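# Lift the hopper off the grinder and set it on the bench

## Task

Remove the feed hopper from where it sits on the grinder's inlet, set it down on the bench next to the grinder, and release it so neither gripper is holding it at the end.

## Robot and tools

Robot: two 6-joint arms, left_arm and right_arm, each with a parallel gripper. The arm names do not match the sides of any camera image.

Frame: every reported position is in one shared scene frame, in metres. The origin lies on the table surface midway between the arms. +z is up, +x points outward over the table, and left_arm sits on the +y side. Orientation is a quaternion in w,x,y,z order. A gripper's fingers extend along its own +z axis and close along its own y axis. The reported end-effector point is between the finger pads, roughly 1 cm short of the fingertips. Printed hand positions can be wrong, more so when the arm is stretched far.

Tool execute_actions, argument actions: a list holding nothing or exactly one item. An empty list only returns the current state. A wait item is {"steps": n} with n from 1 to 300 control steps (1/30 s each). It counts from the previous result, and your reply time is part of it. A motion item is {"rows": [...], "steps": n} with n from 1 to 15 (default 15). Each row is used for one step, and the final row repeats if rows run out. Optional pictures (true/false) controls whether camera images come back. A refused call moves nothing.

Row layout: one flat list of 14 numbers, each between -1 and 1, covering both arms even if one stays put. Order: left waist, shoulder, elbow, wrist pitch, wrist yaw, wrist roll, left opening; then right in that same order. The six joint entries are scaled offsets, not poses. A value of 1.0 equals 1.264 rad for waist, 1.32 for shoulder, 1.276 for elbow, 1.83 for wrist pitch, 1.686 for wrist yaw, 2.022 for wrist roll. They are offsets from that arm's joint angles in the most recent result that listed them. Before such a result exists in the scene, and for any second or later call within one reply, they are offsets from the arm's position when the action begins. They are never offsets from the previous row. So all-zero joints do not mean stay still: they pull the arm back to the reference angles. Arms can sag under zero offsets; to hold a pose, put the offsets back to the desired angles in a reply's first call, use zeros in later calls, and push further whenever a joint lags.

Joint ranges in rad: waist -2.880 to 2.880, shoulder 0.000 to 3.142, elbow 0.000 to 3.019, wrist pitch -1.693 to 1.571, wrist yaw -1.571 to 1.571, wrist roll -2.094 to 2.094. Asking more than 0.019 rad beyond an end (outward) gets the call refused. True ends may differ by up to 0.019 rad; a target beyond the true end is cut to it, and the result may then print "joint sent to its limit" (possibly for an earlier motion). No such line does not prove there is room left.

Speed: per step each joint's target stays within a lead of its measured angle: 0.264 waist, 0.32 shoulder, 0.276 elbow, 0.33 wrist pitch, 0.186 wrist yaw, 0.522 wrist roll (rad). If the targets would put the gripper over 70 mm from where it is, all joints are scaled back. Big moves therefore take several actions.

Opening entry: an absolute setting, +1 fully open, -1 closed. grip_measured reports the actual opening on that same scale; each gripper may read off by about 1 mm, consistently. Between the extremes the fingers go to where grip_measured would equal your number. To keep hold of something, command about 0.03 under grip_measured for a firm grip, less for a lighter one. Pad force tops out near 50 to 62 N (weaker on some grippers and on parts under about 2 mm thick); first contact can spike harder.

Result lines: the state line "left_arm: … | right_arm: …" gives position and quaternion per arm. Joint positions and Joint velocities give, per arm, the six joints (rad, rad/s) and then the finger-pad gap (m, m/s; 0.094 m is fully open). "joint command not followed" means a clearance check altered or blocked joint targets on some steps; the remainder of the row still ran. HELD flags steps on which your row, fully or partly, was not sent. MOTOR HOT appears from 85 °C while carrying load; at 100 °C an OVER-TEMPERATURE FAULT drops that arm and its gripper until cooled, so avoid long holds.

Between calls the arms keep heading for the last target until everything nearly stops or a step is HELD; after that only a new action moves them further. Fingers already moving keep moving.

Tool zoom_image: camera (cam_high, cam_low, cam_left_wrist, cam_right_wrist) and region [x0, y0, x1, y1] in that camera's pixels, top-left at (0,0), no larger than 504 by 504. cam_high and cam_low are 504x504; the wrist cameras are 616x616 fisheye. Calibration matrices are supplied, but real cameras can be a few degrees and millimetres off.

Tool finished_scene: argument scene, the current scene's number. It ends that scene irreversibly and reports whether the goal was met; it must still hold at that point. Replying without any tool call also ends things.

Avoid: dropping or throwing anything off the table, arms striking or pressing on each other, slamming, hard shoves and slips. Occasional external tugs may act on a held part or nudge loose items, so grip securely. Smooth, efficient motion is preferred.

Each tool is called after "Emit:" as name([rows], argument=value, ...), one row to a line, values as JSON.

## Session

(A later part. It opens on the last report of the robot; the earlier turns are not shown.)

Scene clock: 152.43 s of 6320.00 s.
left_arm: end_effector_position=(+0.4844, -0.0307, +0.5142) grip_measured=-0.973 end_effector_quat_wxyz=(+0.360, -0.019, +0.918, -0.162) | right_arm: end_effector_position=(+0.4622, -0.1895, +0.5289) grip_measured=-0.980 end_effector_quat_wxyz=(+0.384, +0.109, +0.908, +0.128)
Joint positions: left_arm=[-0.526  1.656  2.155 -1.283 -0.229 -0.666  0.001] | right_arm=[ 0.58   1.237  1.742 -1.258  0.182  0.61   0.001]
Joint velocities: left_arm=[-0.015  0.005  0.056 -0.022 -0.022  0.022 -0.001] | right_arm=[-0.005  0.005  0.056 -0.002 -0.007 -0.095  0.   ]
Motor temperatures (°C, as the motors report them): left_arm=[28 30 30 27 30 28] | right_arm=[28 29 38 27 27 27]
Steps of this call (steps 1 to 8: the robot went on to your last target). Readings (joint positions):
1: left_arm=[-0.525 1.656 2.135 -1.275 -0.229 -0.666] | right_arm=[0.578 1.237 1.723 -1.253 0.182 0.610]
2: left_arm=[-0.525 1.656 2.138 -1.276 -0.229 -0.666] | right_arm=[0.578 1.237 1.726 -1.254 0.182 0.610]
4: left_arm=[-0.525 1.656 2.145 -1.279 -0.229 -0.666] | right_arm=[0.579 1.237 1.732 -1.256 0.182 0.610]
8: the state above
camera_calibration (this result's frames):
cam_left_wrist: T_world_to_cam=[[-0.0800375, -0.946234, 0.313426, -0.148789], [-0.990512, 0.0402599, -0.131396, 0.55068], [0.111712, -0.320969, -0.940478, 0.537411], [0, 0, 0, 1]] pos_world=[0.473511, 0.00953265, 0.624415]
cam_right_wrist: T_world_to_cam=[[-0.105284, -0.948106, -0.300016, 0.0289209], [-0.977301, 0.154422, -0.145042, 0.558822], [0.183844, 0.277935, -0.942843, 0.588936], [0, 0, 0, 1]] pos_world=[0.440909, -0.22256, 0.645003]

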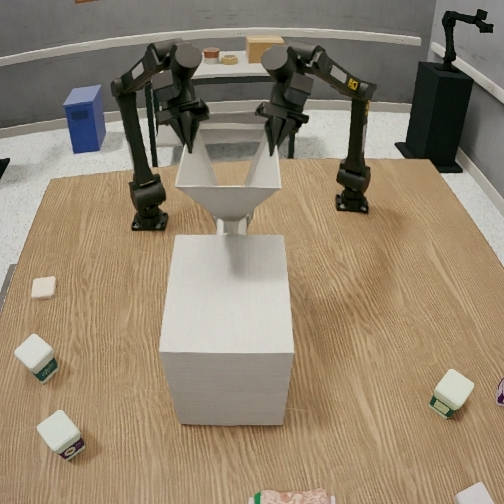

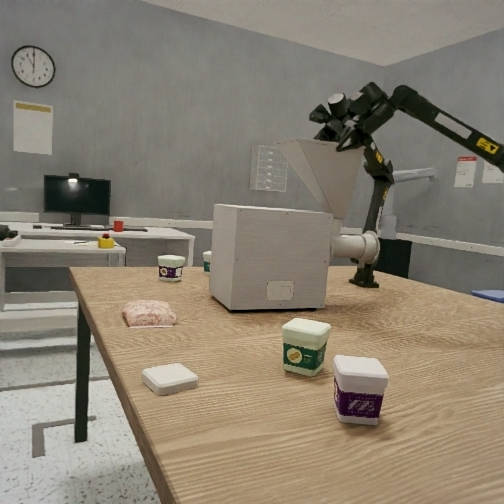

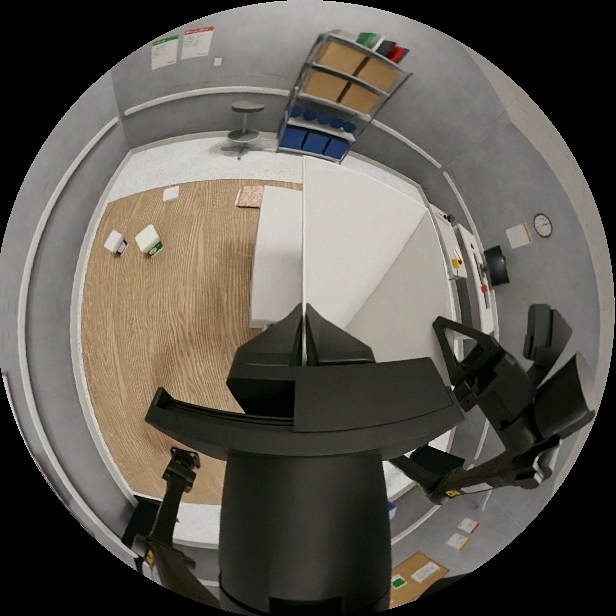

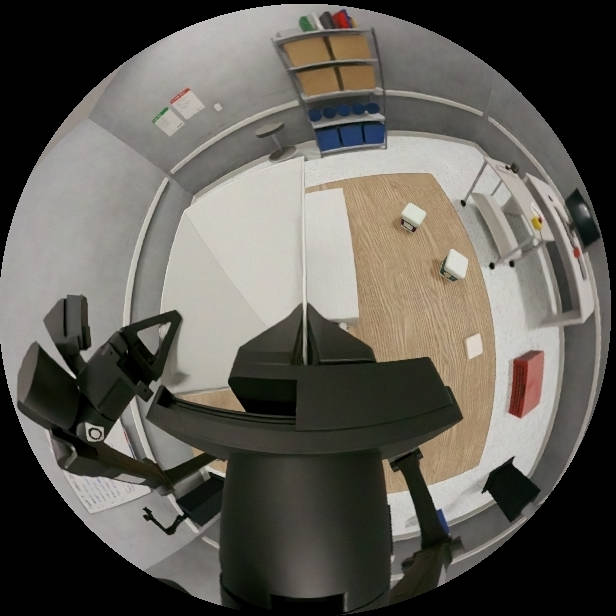

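Emit:
execute_actions([
  {"rows": [[0,-0.027,0.111,-0.004,0,0,-1,0,-0.013,0.099,-0.002,0,0,-1],[0,-0.024,0.117,-0.007,0,0,-1,0,-0.011,0.103,-0.004,0,0,-1],[0,-0.021,0.123,-0.009,0,0,-1,0,-0.010,0.108,-0.006,0,0,-1],[0,-0.018,0.129,-0.012,0,0,-1,0,-0.008,0.112,-0.008,0,0,-1],[0,-0.015,0.135,-0.014,0,0,-1,0,-0.006,0.117,-0.010,0,0,-1],[0,-0.012,0.141,-0.016,0,0,-1,0,-0.004,0.121,-0.012,0,0,-1],[0,-0.009,0.147,-0.019,0,0,-1,0,-0.002,0.126,-0.014,0,0,-1],[0,-0.006,0.153,-0.021,0,0,-1,0,0,0.130,-0.016,0,0,-1],[0,-0.004,0.159,-0.023,0,0,-1,0,0.001,0.135,-0.018,0,0,-1],[0,-0.002,0.165,-0.026,0,0,-1,0,0.003,0.139,-0.020,0,0,-1],[0,0.001,0.171,-0.028,0,0,-1,0,0.004,0.143,-0.022,0,0,-1],[0,0.003,0.177,-0.030,0,0,-1,0,0.006,0.147,-0.023,0,0,-1],[0,0.005,0.182,-0.032,0,0,-1,0,0.007,0.151,-0.025,0,0,-1],[0,0.007,0.187,-0.034,0,0,-1,0,0.008,0.155,-0.026,0,0,-1]], "steps": 15},
])

Emit:
execute_actions([
  {"steps": 10},
])

Emit:
zoom_image(camera="cam_low", region=[270, 110, 400, 260])

Scene clock: 155.90 s of 6320.00 s.
left_arm: end_effector_position=(+0.4823, -0.0306, +0.5384) grip_measured=-0.973 end_effector_quat_wxyz=(+0.362, -0.019, +0.917, -0.168) | right_arm: end_effector_position=(+0.4605, -0.1888, +0.5520) grip_measured=-0.980 end_effector_quat_wxyz=(+0.388, +0.106, +0.906, +0.134)
Joint positions: left_arm=[-0.527  1.687  2.265 -1.35  -0.223 -0.667  0.001] | right_arm=[ 0.58   1.258  1.822 -1.303  0.176  0.608  0.001]
Joint velocities: left_arm=[-0.015  0.054  0.178 -0.105  0.051 -0.037 -0.   ] | right_arm=[-0.005  0.034  0.125 -0.032 -0.051  0.022 -0.001]
Motor temperatures (°C, as the motors report them): left_arm=[28 30 32 27 30 28] | right_arm=[28 29 40 27 27 27]
Steps of this call (steps 1 to 30: the robot went on to your last target; steps 31 to 89: nothing new was sent; steps 90 to 104: all 15 steps of this action). Readings (joint positions):
90: left_arm=[-0.527 1.656 2.160 -1.287 -0.227 -0.666] | right_arm=[0.580 1.237 1.745 -1.259 0.179 0.609]
91: left_arm=[-0.527 1.656 2.161 -1.289 -0.226 -0.667] | right_arm=[0.580 1.237 1.746 -1.261 0.178 0.609]
93: left_arm=[-0.527 1.658 2.168 -1.298 -0.224 -0.667] | right_arm=[0.580 1.239 1.752 -1.267 0.176 0.608]
97: left_arm=[-0.527 1.668 2.200 -1.316 -0.224 -0.667] | right_arm=[0.580 1.247 1.777 -1.282 0.176 0.608]
104: the state above
camera_calibration (this result's frames):
cam_left_wrist: T_world_to_cam=[[-0.0858687, -0.94221, 0.323832, -0.159065], [-0.989552, 0.0428721, -0.137655, 0.554764], [0.115816, -0.332269, -0.936047, 0.555785], [0, 0, 0, 1]] pos_world=[0.47094, 0.0110133, 0.648117]
cam_right_wrist: T_world_to_cam=[[-0.0955721, -0.946202, -0.309139, 0.037171], [-0.976645, 0.14917, -0.154639, 0.564442], [0.192434, 0.28714, -0.93836, 0.606158], [0, 0, 0, 1]] pos_world=[0.438166, -0.223079, 0.66757]

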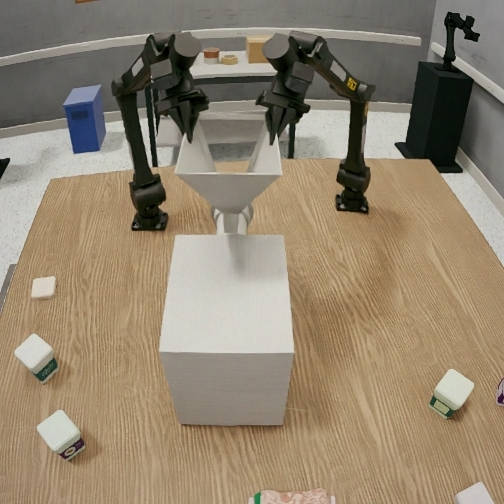

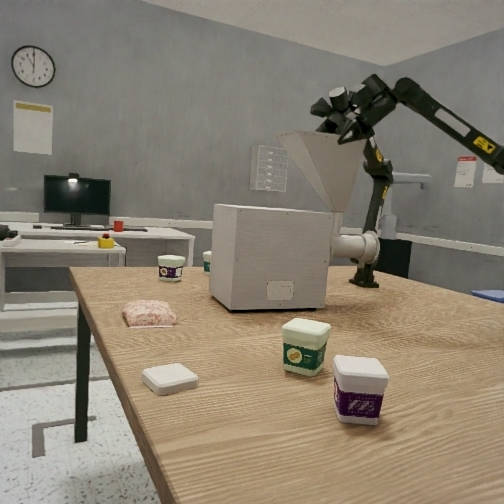

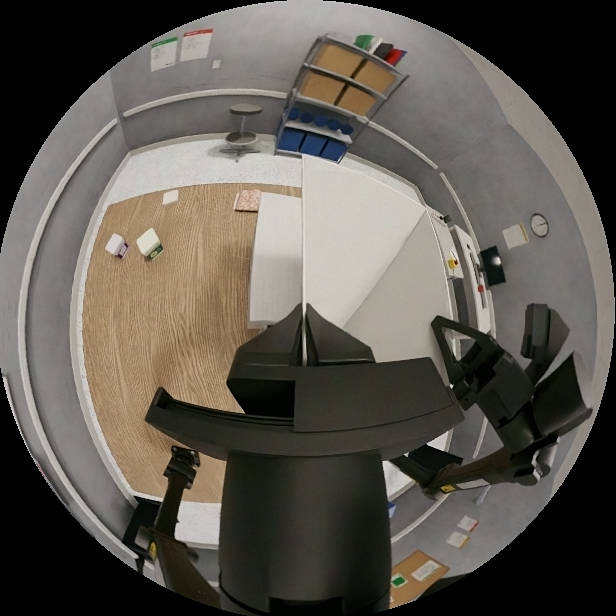

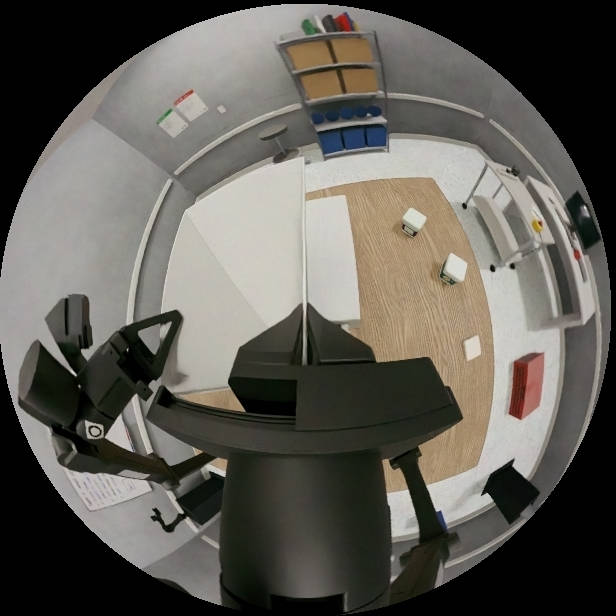

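Scene clock: 156.23 s of 6320.00 s.
left_arm: end_effector_position=(+0.4815, -0.0307, +0.5432) grip_measured=-0.973 end_effector_quat_wxyz=(+0.364, -0.018, +0.916, -0.171) | right_arm: end_effector_position=(+0.4601, -0.1889, +0.5563) grip_measured=-0.980 end_effector_quat_wxyz=(+0.390, +0.106, +0.905, +0.135)
Joint positions: left_arm=[-0.527  1.691  2.281 -1.358 -0.221 -0.667  0.001] | right_arm=[ 0.58   1.259  1.832 -1.307  0.175  0.606  0.001]
Joint velocities: left_arm=[ 0.015 -0.005  0.002 -0.017 -0.007  0.007 -0.   ] | right_arm=[-0.015 -0.005  0.012 -0.017  0.037 -0.022  0.001]
Motor temperatures (°C, as the motors report them): left_arm=[28 30 32 27 30 28] | right_arm=[28 29 40 27 27 27]
Steps of this call (steps 1 to 10: the robot went on to your last target). Readings (joint positions):
1: left_arm=[-0.527 1.689 2.271 -1.352 -0.222 -0.667] | right_arm=[0.580 1.258 1.826 -1.304 0.176 0.607]
2: left_arm=[-0.527 1.690 2.275 -1.354 -0.222 -0.667] | right_arm=[0.580 1.258 1.828 -1.305 0.176 0.607]
4: left_arm=[-0.527 1.690 2.280 -1.356 -0.221 -0.667] | right_arm=[0.580 1.258 1.832 -1.305 0.175 0.606]
8: left_arm=[-0.527 1.690 2.281 -1.358 -0.221 -0.667] | right_arm=[0.580 1.258 1.832 -1.306 0.175 0.606]
10: the state above
camera_calibration (this result's frames):
cam_left_wrist: T_world_to_cam=[[-0.0884956, -0.940729, 0.327411, -0.161426], [-0.988997, 0.0438646, -0.141282, 0.556283], [0.118546, -0.336311, -0.93426, 0.557902], [0, 0, 0, 1]] pos_world=[0.46974, 0.0113697, 0.652671]
cam_right_wrist: T_world_to_cam=[[-0.0920073, -0.945786, -0.311485, 0.038118], [-0.975984, 0.147685, -0.160138, 0.56714], [0.197458, 0.28927, -0.936661, 0.607432], [0, 0, 0, 1]] pos_world=[0.437085, -0.223418, 0.671652]

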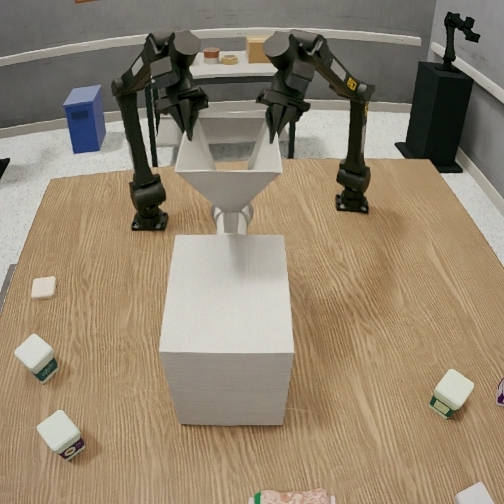

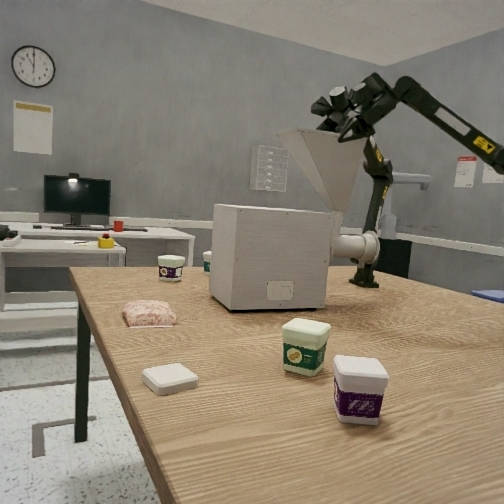

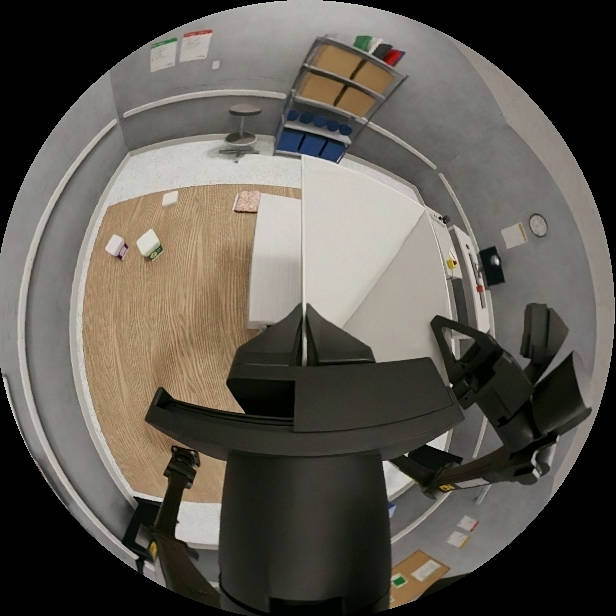

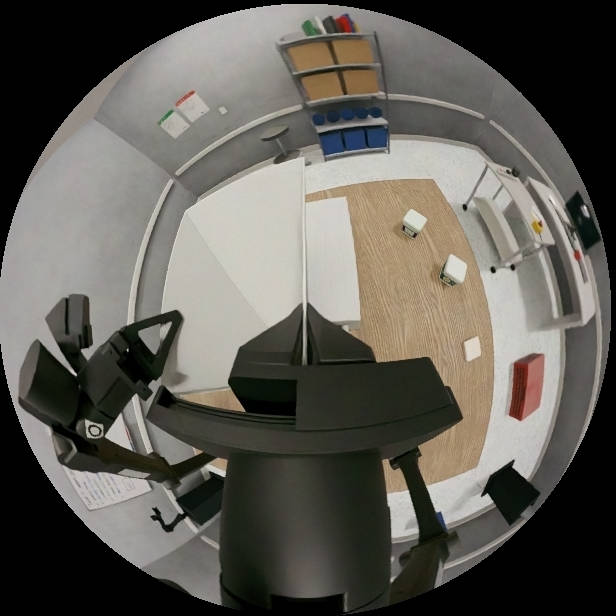

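Region (270, 110, 400, 260) of cam_low's 504x504 image, scaled by 3.360, with more detail than that image has; it fills the left 437 columns of this view, and the rest is white.

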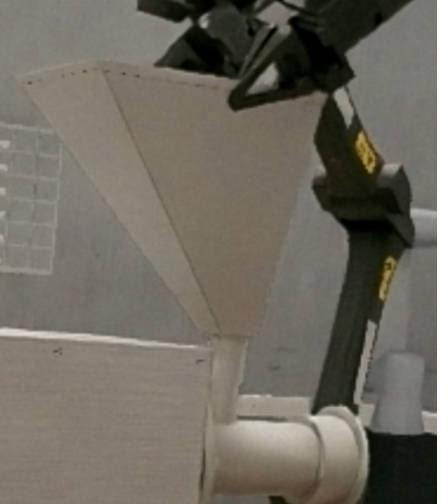

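Emit:
zoom_image(camera="cam_low", region=[315, 195, 365, 250])

Region (315, 195, 365, 250) of cam_low's 504x504 image, scaled by 9.164, with more detail than that image has; it fills the left 458 columns of this view, and the rest is white.

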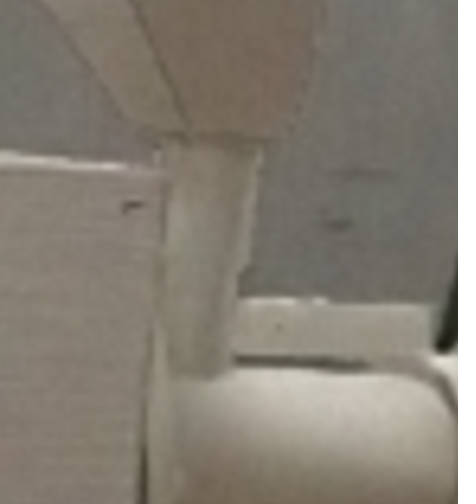

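Emit:
execute_actions([
  {"rows": [[0,-0.015,0.100,0.002,-0.002,0,-1,0,-0.005,0.093,-0.003,0.002,0,-1],[0,-0.010,0.112,-0.003,-0.004,0,-1,0,-0.002,0.101,-0.007,0.004,0,-1],[0,-0.004,0.124,-0.009,-0.006,0,-1,0,0.002,0.109,-0.011,0.006,0,-1],[0,0.001,0.136,-0.014,-0.008,0,-1,0,0.005,0.117,-0.015,0.008,0,-1],[0,0.007,0.148,-0.020,-0.010,0,-1,0,0.009,0.125,-0.019,0.010,0,-1],[0,0.012,0.160,-0.025,-0.012,0,-1,0,0.013,0.133,-0.023,0.012,0,-1],[0,0.018,0.172,-0.030,-0.012,0,-1,0,0.016,0.141,-0.027,0.012,0,-1],[0,0.023,0.184,-0.036,-0.012,0,-1,0,0.020,0.149,-0.031,0.012,0,-1],[0,0.029,0.196,-0.041,-0.012,0,-1,0,0.023,0.157,-0.035,0.012,0,-1],[0,0.034,0.208,-0.047,-0.012,0,-1,0,0.027,0.165,-0.040,0.012,0,-1],[0,0.040,0.220,-0.052,-0.012,0,-1,0,0.030,0.172,-0.044,0.012,0,-1],[0,0.045,0.231,-0.057,-0.012,0,-1,0,0.034,0.179,-0.048,0.012,0,-1],[0,0.050,0.242,-0.062,-0.012,0,-1,0,0.037,0.186,-0.051,0.012,0,-1],[0,0.054,0.251,-0.066,-0.012,0,-1,0,0.040,0.192,-0.054,0.012,0,-1],[0,0.0576,0.258,-0.069,-0.012,0,-1,0,0.0417,0.196,-0.056,0.012,0,-1]], "steps": 15},
], pictures=false)

Emit:
execute_actions([
  {"steps": 10},
])

Emit:
zoom_image(camera="cam_low", region=[300, 170, 380, 250])

Scene clock: 161.27 s of 6320.00 s.
left_arm: end_effector_position=(+0.4852, -0.0312, +0.5674) grip_measured=-0.973 end_effector_quat_wxyz=(+0.365, -0.020, +0.916, -0.164) | right_arm: end_effector_position=(+0.4628, -0.1895, +0.5801) grip_measured=-0.980 end_effector_quat_wxyz=(+0.387, +0.107, +0.907, +0.128)
Joint positions: left_arm=[-0.527  1.779  2.489 -1.482 -0.234 -0.667  0.001] | right_arm=[ 0.58   1.316  1.966 -1.398  0.185  0.606  0.001]
Joint velocities: left_arm=[-0.005  0.132  0.398 -0.198 -0.125 -0.007 -0.   ] | right_arm=[-0.005  0.093  0.261 -0.144  0.066 -0.037  0.001]
Motor temperatures (°C, as the motors report them): left_arm=[28 31 34 27 30 28] | right_arm=[28 29 43 27 27 27]
Steps of this call (steps 1 to 30: the robot went on to your last target; steps 31 to 90: nothing new was sent; then 1.53 s passed at rest; steps 91 to 105: all 15 steps of this action). Readings (joint positions):
91: left_arm=[-0.527 1.692 2.283 -1.360 -0.221 -0.667] | right_arm=[0.580 1.259 1.833 -1.308 0.175 0.606]
92: left_arm=[-0.527 1.694 2.289 -1.365 -0.221 -0.667] | right_arm=[0.580 1.261 1.837 -1.311 0.174 0.606]
94: left_arm=[-0.527 1.705 2.311 -1.381 -0.222 -0.667] | right_arm=[0.580 1.267 1.850 -1.323 0.176 0.606]
98: left_arm=[-0.527 1.734 2.374 -1.417 -0.231 -0.667] | right_arm=[0.580 1.288 1.893 -1.350 0.184 0.606]
105: the state above

Scene clock: 161.60 s of 6320.00 s.
left_arm: end_effector_position=(+0.4852, -0.0312, +0.5693) grip_measured=-0.973 end_effector_quat_wxyz=(+0.365, -0.020, +0.916, -0.164) | right_arm: end_effector_position=(+0.4631, -0.1893, +0.5822) grip_measured=-0.980 end_effector_quat_wxyz=(+0.386, +0.107, +0.908, +0.127)
Joint positions: left_arm=[-0.527  1.788  2.51  -1.496 -0.234 -0.667  0.001] | right_arm=[ 0.58   1.322  1.981 -1.409  0.185  0.606  0.001]
Joint velocities: left_arm=[-0.005  0.015 -0.002 -0.027 -0.007 -0.007 -0.   ] | right_arm=[-0.015 -0.005 -0.007 -0.022 -0.022 -0.022  0.   ]
Motor temperatures (°C, as the motors report them): left_arm=[28 31 34 27 30 28] | right_arm=[28 29 43 27 27 27]
Steps of this call (steps 1 to 10: the robot went on to your last target). Readings (joint positions):
1: left_arm=[-0.527 1.783 2.499 -1.487 -0.234 -0.667] | right_arm=[0.580 1.318 1.973 -1.402 0.185 0.606]
2: left_arm=[-0.527 1.785 2.505 -1.490 -0.234 -0.667] | right_arm=[0.580 1.320 1.978 -1.404 0.185 0.606]
4: left_arm=[-0.527 1.786 2.509 -1.492 -0.234 -0.667] | right_arm=[0.580 1.320 1.981 -1.405 0.185 0.606]
8: left_arm=[-0.527 1.787 2.510 -1.495 -0.234 -0.667] | right_arm=[0.580 1.321 1.981 -1.408 0.185 0.606]
10: the state above
camera_calibration (this result's frames):
cam_left_wrist: T_world_to_cam=[[-0.0803852, -0.944987, 0.317076, -0.168342], [-0.989285, 0.0367433, -0.141297, 0.563589], [0.121874, -0.325037, -0.937815, 0.582456], [0, 0, 0, 1]] pos_world=[0.473032, 0.00953088, 0.679247]
cam_right_wrist: T_world_to_cam=[[-0.102854, -0.949239, -0.297266, 0.0422168], [-0.976879, 0.152707, -0.149628, 0.569583], [0.187427, 0.275002, -0.942998, 0.636896], [0, 0, 0, 1]] pos_world=[0.441384, -0.222054, 0.698366]

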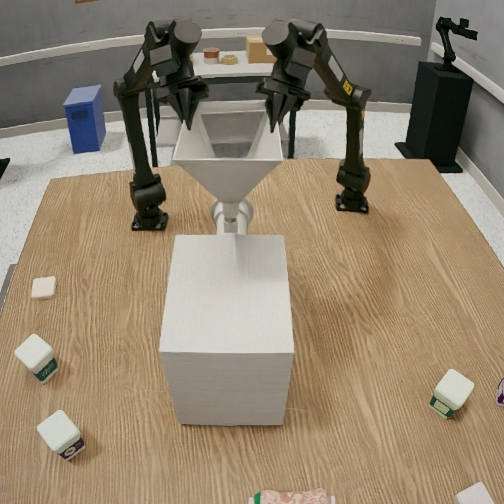

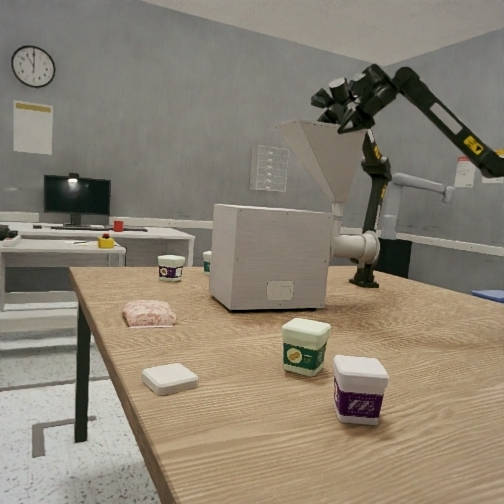

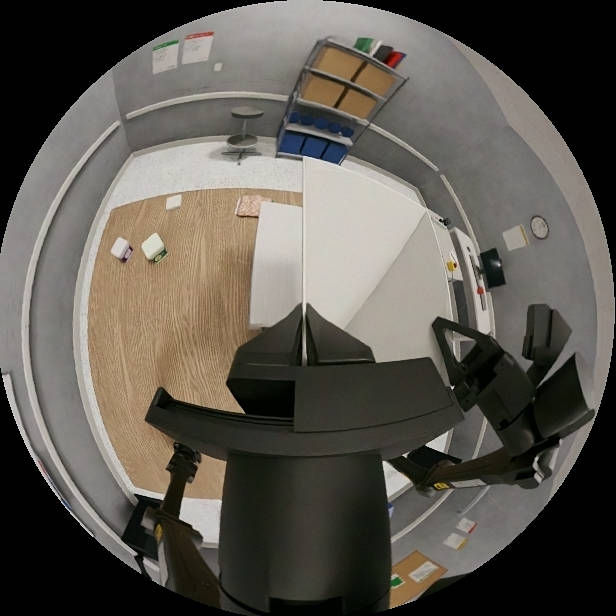

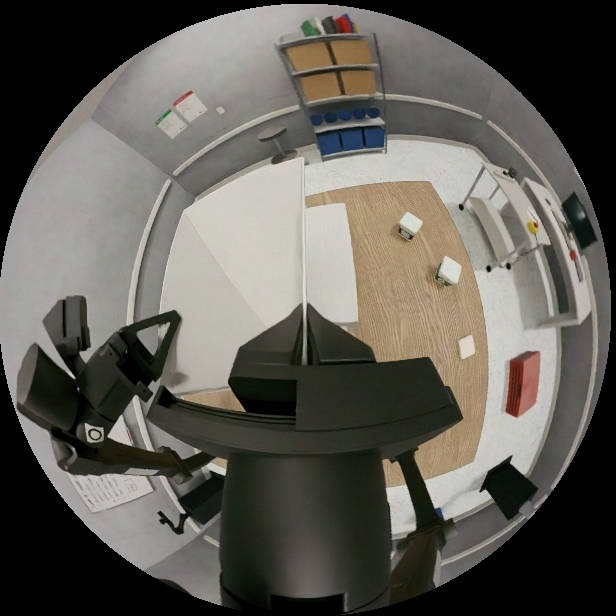

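Region (300, 170, 380, 250) of cam_low's 504x504 image, scaled by 6.300, with more detail than that image has.

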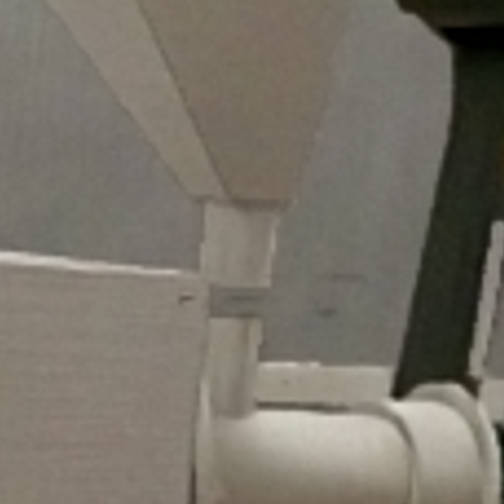

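Emit:
execute_actions([
  {"rows": [[0.004,-0.026,0.068,0.010,0,0.002,-1,0.007,-0.003,0.082,-0.001,0.008,0.004,-1],[0.010,-0.038,0.052,0.014,0.002,0.004,-1,0.017,0.002,0.087,-0.002,0.012,0.008,-1],[0.016,-0.050,0.036,0.017,0.003,0.006,-1,0.027,0.006,0.093,-0.003,0.016,0.012,-1],[0.022,-0.062,0.020,0.020,0.005,0.008,-1,0.038,0.011,0.098,-0.004,0.020,0.016,-1],[0.028,-0.074,0.004,0.023,0.006,0.009,-1,0.048,0.015,0.103,-0.005,0.024,0.019,-1],[0.034,-0.086,-0.013,0.026,0.008,0.011,-1,0.058,0.020,0.108,-0.006,0.028,0.023,-1],[0.040,-0.098,-0.029,0.029,0.009,0.013,-1,0.068,0.025,0.114,-0.007,0.032,0.026,-1],[0.046,-0.110,-0.045,0.032,0.011,0.014,-1,0.079,0.029,0.119,-0.009,0.035,0.030,-1],[0.052,-0.122,-0.062,0.035,0.012,0.016,-1,0.089,0.034,0.124,-0.010,0.039,0.034,-1],[0.058,-0.134,-0.078,0.038,0.014,0.017,-1,0.099,0.038,0.129,-0.011,0.043,0.037,-1],[0.064,-0.146,-0.094,0.041,0.016,0.019,-1,0.109,0.043,0.134,-0.012,0.047,0.041,-1],[0.070,-0.158,-0.110,0.044,0.017,0.021,-1,0.119,0.047,0.139,-0.013,0.051,0.045,-1],[0.076,-0.170,-0.126,0.047,0.019,0.022,-1,0.129,0.052,0.144,-0.014,0.054,0.048,-1],[0.0815,-0.181,-0.142,0.050,0.020,0.024,-1,0.138,0.056,0.149,-0.015,0.058,0.051,-1]], "steps": 15},
], pictures=false)

Emit:
execute_actions([
  {"steps": 8},
])

Scene clock: 175.50 s of 6320.00 s.
left_arm: end_effector_position=(+0.4821, +0.0303, +0.5681) grip_measured=-0.973 end_effector_quat_wxyz=(+0.357, -0.039, +0.921, -0.151) | right_arm: end_effector_position=(+0.4625, -0.1282, +0.5805) grip_measured=-0.980 end_effector_quat_wxyz=(+0.383, +0.091, +0.911, +0.126)
Joint positions: left_arm=[-0.442  1.66   2.338 -1.471 -0.198 -0.639  0.001] | right_arm=[ 0.72   1.403  2.06  -1.434  0.273  0.676  0.001]
Joint velocities: left_arm=[ 0.23  -0.444 -0.476  0.042  0.037  0.154  0.   ] | right_arm=[ 0.386  0.19   0.168 -0.012 -0.007  0.227 -0.   ]
Motor temperatures (°C, as the motors report them): left_arm=[28 31 36 27 30 28] | right_arm=[28 29 46 27 27 27]
Steps of this call (steps 1 to 30: the robot went on to your last target; steps 31 to 90: nothing new was sent; then 10.40 s passed at rest; steps 91 to 105: all 15 steps of this action). Readings (joint positions):
91: left_arm=[-0.527 1.788 2.510 -1.497 -0.232 -0.667] | right_arm=[0.581 1.323 1.981 -1.410 0.185 0.606]
92: left_arm=[-0.527 1.788 2.510 -1.497 -0.231 -0.667] | right_arm=[0.582 1.324 1.982 -1.411 0.189 0.606]
94: left_arm=[-0.523 1.788 2.510 -1.497 -0.226 -0.667] | right_arm=[0.590 1.328 1.989 -1.418 0.205 0.607]
98: left_arm=[-0.503 1.765 2.474 -1.488 -0.211 -0.664] | right_arm=[0.624 1.349 2.016 -1.426 0.239 0.623]
105: the state above

Scene clock: 175.77 s of 6320.00 s.
left_arm: end_effector_position=(+0.4746, +0.0485, +0.5796) grip_measured=-0.973 end_effector_quat_wxyz=(+0.368, -0.038, +0.917, -0.151) | right_arm: end_effector_position=(+0.4562, -0.1101, +0.5882) grip_measured=-0.980 end_effector_quat_wxyz=(+0.384, +0.088, +0.908, +0.143)
Joint positions: left_arm=[-0.424  1.615  2.305 -1.461 -0.195 -0.619  0.001] | right_arm=[ 0.757  1.415  2.088 -1.434  0.273  0.705  0.001]
Joint velocities: left_arm=[-0.015 -0.005  0.007  0.105 -0.037  0.037 -0.001] | right_arm=[ 0.005  0.005  0.027  0.002  0.095 -0.051  0.   ]
Motor temperatures (°C, as the motors report them): left_arm=[28 31 36 27 30 28] | right_arm=[28 29 46 27 27 27]
Steps of this call (steps 1 to 8: the robot went on to your last target). Readings (joint positions):
1: left_arm=[-0.435 1.647 2.324 -1.470 -0.197 -0.635] | right_arm=[0.732 1.408 2.064 -1.434 0.273 0.683]
2: left_arm=[-0.429 1.636 2.315 -1.470 -0.197 -0.631] | right_arm=[0.741 1.412 2.068 -1.434 0.272 0.691]
4: left_arm=[-0.424 1.621 2.305 -1.470 -0.197 -0.622] | right_arm=[0.753 1.415 2.075 -1.434 0.271 0.703]
8: the state above
camera_calibration (this result's frames):
cam_left_wrist: T_world_to_cam=[[-0.0388892, -0.950827, 0.307271, -0.110836], [-0.990253, -0.00448406, -0.139205, 0.552936], [0.133738, -0.30969, -0.941385, 0.615004], [0, 0, 0, 1]] pos_world=[0.460987, 0.0875541, 0.689984]
cam_right_wrist: T_world_to_cam=[[-0.0569927, -0.948309, -0.31219, 0.106387], [-0.982144, 0.109409, -0.153045, 0.551199], [0.17929, 0.297893, -0.937611, 0.625101], [0, 0, 0, 1]] pos_world=[0.435345, -0.145631, 0.703672]

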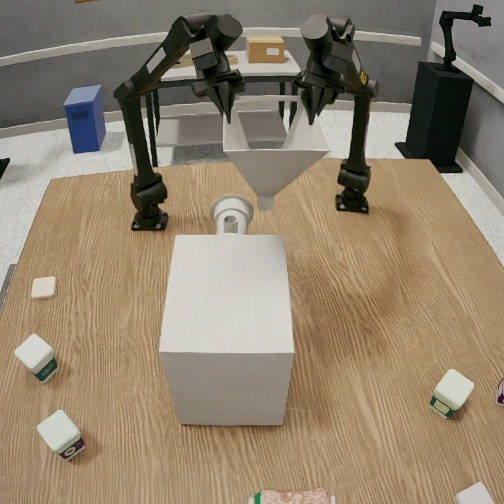

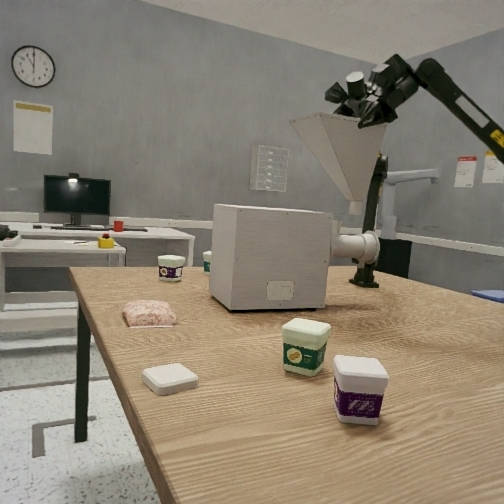

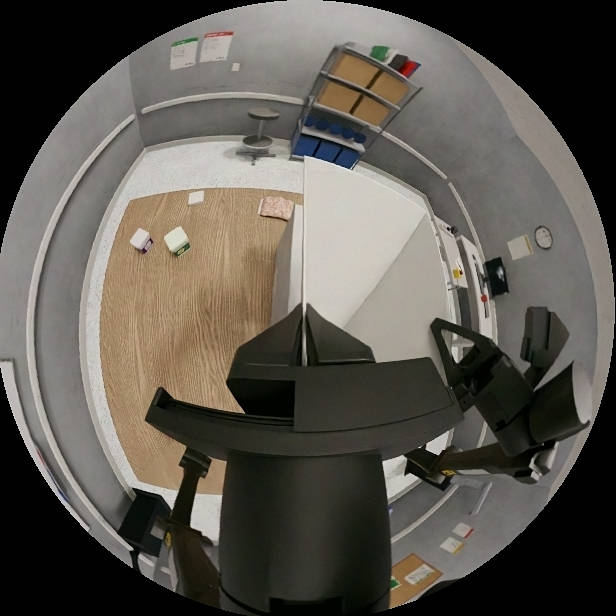

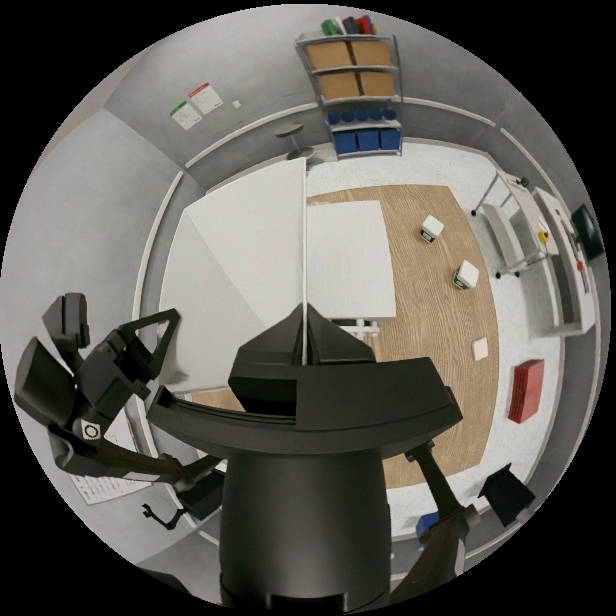

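Emit:
execute_actions([
  {"rows": [[0.008,-0.061,0.002,0.033,0.001,0.002,-1,0.007,-0.008,0.070,-0.003,0.008,0.006,-1],[0.018,-0.074,-0.019,0.036,0.006,0.004,-1,0.017,0,0.075,-0.005,0.011,0.011,-1],[0.028,-0.087,-0.041,0.038,0.012,0.006,-1,0.028,0.008,0.081,-0.007,0.013,0.016,-1],[0.039,-0.101,-0.062,0.041,0.017,0.008,-1,0.039,0.016,0.087,-0.010,0.016,0.022,-1],[0.049,-0.114,-0.084,0.043,0.022,0.011,-1,0.050,0.024,0.092,-0.012,0.019,0.027,-1],[0.059,-0.127,-0.105,0.046,0.028,0.013,-1,0.061,0.032,0.098,-0.014,0.021,0.032,-1],[0.070,-0.141,-0.127,0.049,0.033,0.015,-1,0.071,0.040,0.104,-0.017,0.024,0.037,-1],[0.080,-0.154,-0.148,0.051,0.038,0.017,-1,0.082,0.048,0.109,-0.019,0.027,0.042,-1],[0.090,-0.167,-0.170,0.054,0.044,0.019,-1,0.093,0.056,0.115,-0.021,0.029,0.048,-1],[0.101,-0.181,-0.191,0.056,0.049,0.022,-1,0.104,0.064,0.121,-0.023,0.032,0.053,-1],[0.111,-0.194,-0.212,0.059,0.054,0.024,-1,0.115,0.072,0.126,-0.026,0.034,0.058,-1],[0.121,-0.207,-0.234,0.062,0.060,0.026,-1,0.126,0.080,0.132,-0.028,0.037,0.063,-1],[0.132,-0.221,-0.255,0.064,0.065,0.028,-1,0.137,0.088,0.138,-0.030,0.040,0.068,-1],[0.142,-0.234,-0.277,0.067,0.070,0.030,-1,0.147,0.096,0.143,-0.033,0.042,0.073,-1],[0.152,-0.247,-0.298,0.069,0.076,0.033,-1,0.158,0.104,0.149,-0.035,0.045,0.079,-1]], "steps": 15},
], pictures=false)

Emit:
execute_actions([
  {"steps": 10},
])

Scene clock: 182.03 s of 6320.00 s.
left_arm: end_effector_position=(+0.4526, +0.1429, +0.5367) grip_measured=-0.973 end_effector_quat_wxyz=(+0.334, -0.076, +0.928, -0.148) | right_arm: end_effector_position=(+0.4440, -0.0165, +0.5510) grip_measured=-0.980 end_effector_quat_wxyz=(+0.348, +0.060, +0.926, +0.137)
Joint positions: left_arm=[-0.259  1.392  1.949 -1.384 -0.08  -0.586  0.001] | right_arm=[ 0.925  1.547  2.163 -1.482  0.329  0.804  0.001]
Joint velocities: left_arm=[ 0.493 -0.601 -0.803  0.125  0.3    0.154 -0.   ] | right_arm=[ 0.484  0.347  0.198 -0.081  0.081  0.286  0.   ]
Motor temperatures (°C, as the motors report them): left_arm=[28 32 35 27 30 28] | right_arm=[28 30 46 27 27 27]
Steps of this call (steps 1 to 30: the robot went on to your last target; steps 31 to 90: nothing new was sent; then 2.77 s passed at rest; steps 91 to 105: all 15 steps of this action). Readings (joint positions):
91: left_arm=[-0.424 1.614 2.300 -1.456 -0.194 -0.617] | right_arm=[0.757 1.415 2.088 -1.434 0.276 0.705]
92: left_arm=[-0.423 1.610 2.291 -1.450 -0.191 -0.616] | right_arm=[0.758 1.415 2.088 -1.434 0.279 0.706]
94: left_arm=[-0.416 1.590 2.251 -1.432 -0.171 -0.616] | right_arm=[0.766 1.420 2.092 -1.442 0.288 0.709]
98: left_arm=[-0.377 1.532 2.151 -1.408 -0.134 -0.616] | right_arm=[0.811 1.452 2.113 -1.469 0.309 0.732]
105: the state above

Scene clock: 182.37 s of 6320.00 s.
left_arm: end_effector_position=(+0.4436, +0.1666, +0.5336) grip_measured=-0.973 end_effector_quat_wxyz=(+0.336, -0.080, +0.928, -0.141) | right_arm: end_effector_position=(+0.4353, +0.0071, +0.5464) grip_measured=-0.980 end_effector_quat_wxyz=(+0.341, +0.061, +0.927, +0.144)
Joint positions: left_arm=[-0.219  1.342  1.892 -1.378 -0.068 -0.558  0.001] | right_arm=[ 0.969  1.575  2.188 -1.492  0.339  0.848  0.001]
Joint velocities: left_arm=[-0.015  0.005  0.002  0.022 -0.007  0.095  0.   ] | right_arm=[-0.015 -0.015  0.007 -0.002  0.022  0.007  0.   ]
Motor temperatures (°C, as the motors report them): left_arm=[28 32 35 27 30 28] | right_arm=[28 30 46 27 27 27]
Steps of this call (steps 1 to 10: the robot went on to your last target). Readings (joint positions):
1: left_arm=[-0.244 1.373 1.925 -1.383 -0.075 -0.581] | right_arm=[0.940 1.558 2.169 -1.485 0.332 0.814]
2: left_arm=[-0.232 1.359 1.908 -1.383 -0.075 -0.577] | right_arm=[0.953 1.567 2.172 -1.485 0.332 0.823]
4: left_arm=[-0.219 1.344 1.893 -1.384 -0.076 -0.563] | right_arm=[0.967 1.575 2.175 -1.485 0.332 0.841]
8: left_arm=[-0.219 1.342 1.892 -1.381 -0.069 -0.558] | right_arm=[0.969 1.575 2.186 -1.490 0.338 0.848]
10: the state above
camera_calibration (this result's frames):
cam_left_wrist: T_world_to_cam=[[0.0548292, -0.946766, 0.317219, -0.0331873], [-0.995177, -0.0776979, -0.0598863, 0.488355], [0.0813455, -0.312405, -0.94646, 0.638851], [0, 0, 0, 1]] pos_world=[0.435852, 0.206104, 0.64442]
cam_right_wrist: T_world_to_cam=[[-0.0194247, -0.956304, -0.291728, 0.175822], [-0.996754, 0.0413218, -0.069087, 0.472459], [0.0781229, 0.289439, -0.954003, 0.60783], [0, 0, 0, 1]] pos_world=[0.426856, -0.0273126, 0.663805]

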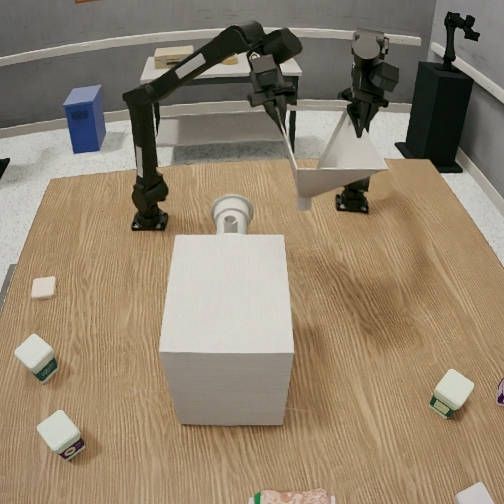

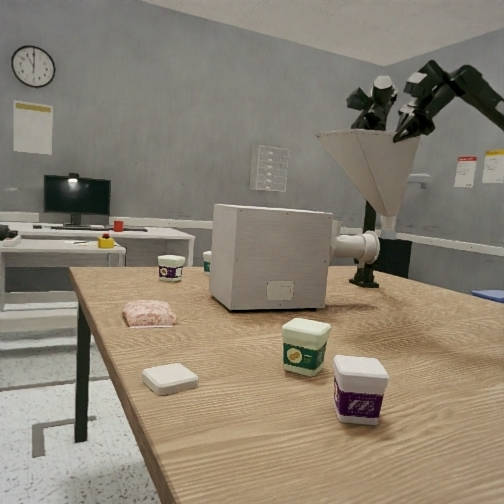

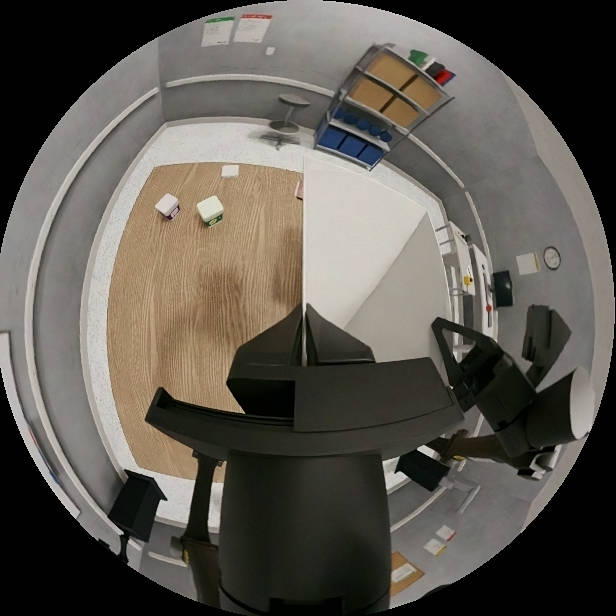

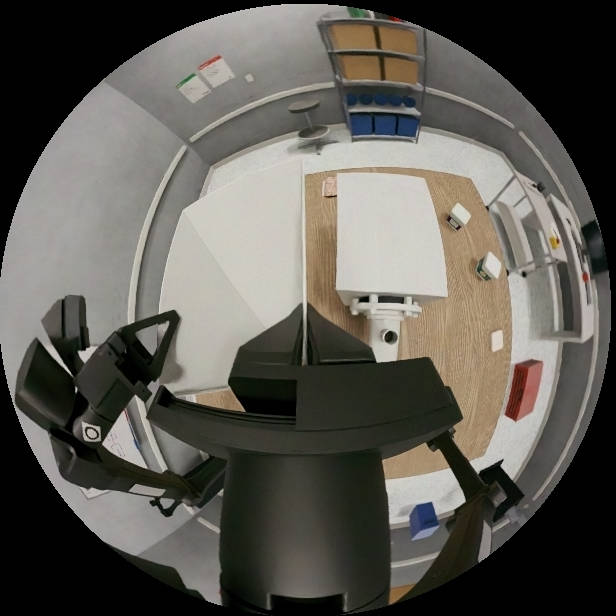

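Emit:
execute_actions([
  {"rows": [[0.003,-0.048,0.009,0.027,0.008,0.008,-1,-0.002,-0.011,0.062,0.003,0.007,0.014,-1],[0.016,-0.056,-0.009,0.030,0.016,0.014,-1,0.005,-0.005,0.054,0.009,0.008,0.020,-1],[0.029,-0.063,-0.026,0.032,0.023,0.021,-1,0.012,0.001,0.046,0.014,0.009,0.025,-1],[0.042,-0.071,-0.043,0.035,0.031,0.027,-1,0.019,0.008,0.039,0.019,0.010,0.031,-1],[0.055,-0.079,-0.060,0.038,0.038,0.033,-1,0.026,0.014,0.033,0.023,0.012,0.037,-1],[0.068,-0.087,-0.078,0.041,0.046,0.039,-1,0.033,0.020,0.028,0.026,0.013,0.043,-1],[0.081,-0.095,-0.095,0.043,0.053,0.045,-1,0.040,0.026,0.023,0.029,0.014,0.049,-1],[0.095,-0.102,-0.112,0.046,0.061,0.052,-1,0.047,0.032,0.019,0.032,0.015,0.054,-1],[0.108,-0.110,-0.129,0.049,0.068,0.058,-1,0.054,0.038,0.015,0.034,0.016,0.060,-1],[0.121,-0.118,-0.147,0.052,0.076,0.064,-1,0.061,0.044,0.012,0.036,0.017,0.066,-1],[0.134,-0.126,-0.164,0.055,0.083,0.070,-1,0.068,0.050,0.008,0.039,0.018,0.072,-1],[0.147,-0.134,-0.181,0.057,0.091,0.076,-1,0.075,0.057,0.005,0.041,0.019,0.078,-1],[0.160,-0.141,-0.198,0.060,0.098,0.083,-1,0.082,0.063,0.002,0.043,0.020,0.083,-1],[0.173,-0.149,-0.216,0.063,0.106,0.089,-1,0.089,0.069,-0.002,0.045,0.021,0.089,-1],[0.186,-0.157,-0.233,0.066,0.113,0.095,-1,0.096,0.075,-0.005,0.048,0.023,0.095,-1]], "steps": 15},
], pictures=false)

Emit:
execute_actions([
  {"steps": 10},
], pictures=false)

Scene clock: 186.57 s of 6320.00 s.
left_arm: end_effector_position=(+0.4279, +0.2426, +0.4722) grip_measured=-0.973 end_effector_quat_wxyz=(+0.303, -0.090, +0.936, -0.152) | right_arm: end_effector_position=(+0.4218, +0.0825, +0.4904) grip_measured=-0.980 end_effector_quat_wxyz=(+0.310, +0.057, +0.939, +0.140)
Joint positions: left_arm=[-0.016  1.204  1.618 -1.298  0.101 -0.437  0.001] | right_arm=[ 1.075  1.677  2.178 -1.465  0.36   0.954  0.001]
Joint velocities: left_arm=[ 0.552 -0.298 -0.647  0.178  0.271  0.374 -0.   ] | right_arm=[ 0.278  0.269 -0.11   0.168 -0.007  0.359 -0.001]
Motor temperatures (°C, as the motors report them): left_arm=[28 31 34 27 30 28] | right_arm=[28 30 46 27 27 27]
Steps of this call (steps 1 to 30: the robot went on to your last target; steps 31 to 90: nothing new was sent; then 0.70 s passed at rest; steps 91 to 105: all 15 steps of this action). Readings (joint positions):
91: left_arm=[-0.219 1.342 1.891 -1.376 -0.066 -0.557] | right_arm=[0.969 1.575 2.188 -1.493 0.340 0.849]
92: left_arm=[-0.217 1.339 1.885 -1.372 -0.060 -0.555] | right_arm=[0.969 1.575 2.188 -1.493 0.341 0.850]
94: left_arm=[-0.205 1.328 1.858 -1.353 -0.029 -0.547] | right_arm=[0.972 1.576 2.188 -1.493 0.343 0.854]
98: left_arm=[-0.155 1.287 1.780 -1.318 0.025 -0.522] | right_arm=[0.999 1.600 2.188 -1.493 0.354 0.873]
105: the state above

Scene clock: 186.90 s of 6320.00 s.
left_arm: end_effector_position=(+0.4256, +0.2617, +0.4540) grip_measured=-0.973 end_effector_quat_wxyz=(+0.296, -0.087, +0.941, -0.140) | right_arm: end_effector_position=(+0.4175, +0.1015, +0.4698) grip_measured=-0.980 end_effector_quat_wxyz=(+0.300, +0.064, +0.942, +0.138)
Joint positions: left_arm=[ 0.03   1.187  1.564 -1.289  0.114 -0.389  0.001] | right_arm=[ 1.1    1.705  2.165 -1.453  0.365  0.999  0.001]
Joint velocities: left_arm=[-0.015  0.005  0.012  0.007 -0.037  0.022 -0.   ] | right_arm=[-0.015 -0.005 -0.007 -0.017  0.051  0.007  0.   ]
Motor temperatures (°C, as the motors report them): left_arm=[28 31 34 27 30 28] | right_arm=[28 30 46 27 27 27]
Steps of this call (steps 1 to 10: the robot went on to your last target). Readings (joint positions):
1: left_arm=[0.001 1.196 1.597 -1.295 0.108 -0.425] | right_arm=[1.084 1.686 2.175 -1.460 0.360 0.964]
2: left_arm=[0.014 1.191 1.583 -1.295 0.109 -0.417] | right_arm=[1.092 1.694 2.171 -1.457 0.361 0.974]
4: left_arm=[0.027 1.188 1.569 -1.295 0.107 -0.401] | right_arm=[1.099 1.705 2.166 -1.454 0.362 0.991]
8: left_arm=[0.030 1.188 1.564 -1.293 0.112 -0.391] | right_arm=[1.100 1.706 2.165 -1.453 0.363 0.998]
10: the state above


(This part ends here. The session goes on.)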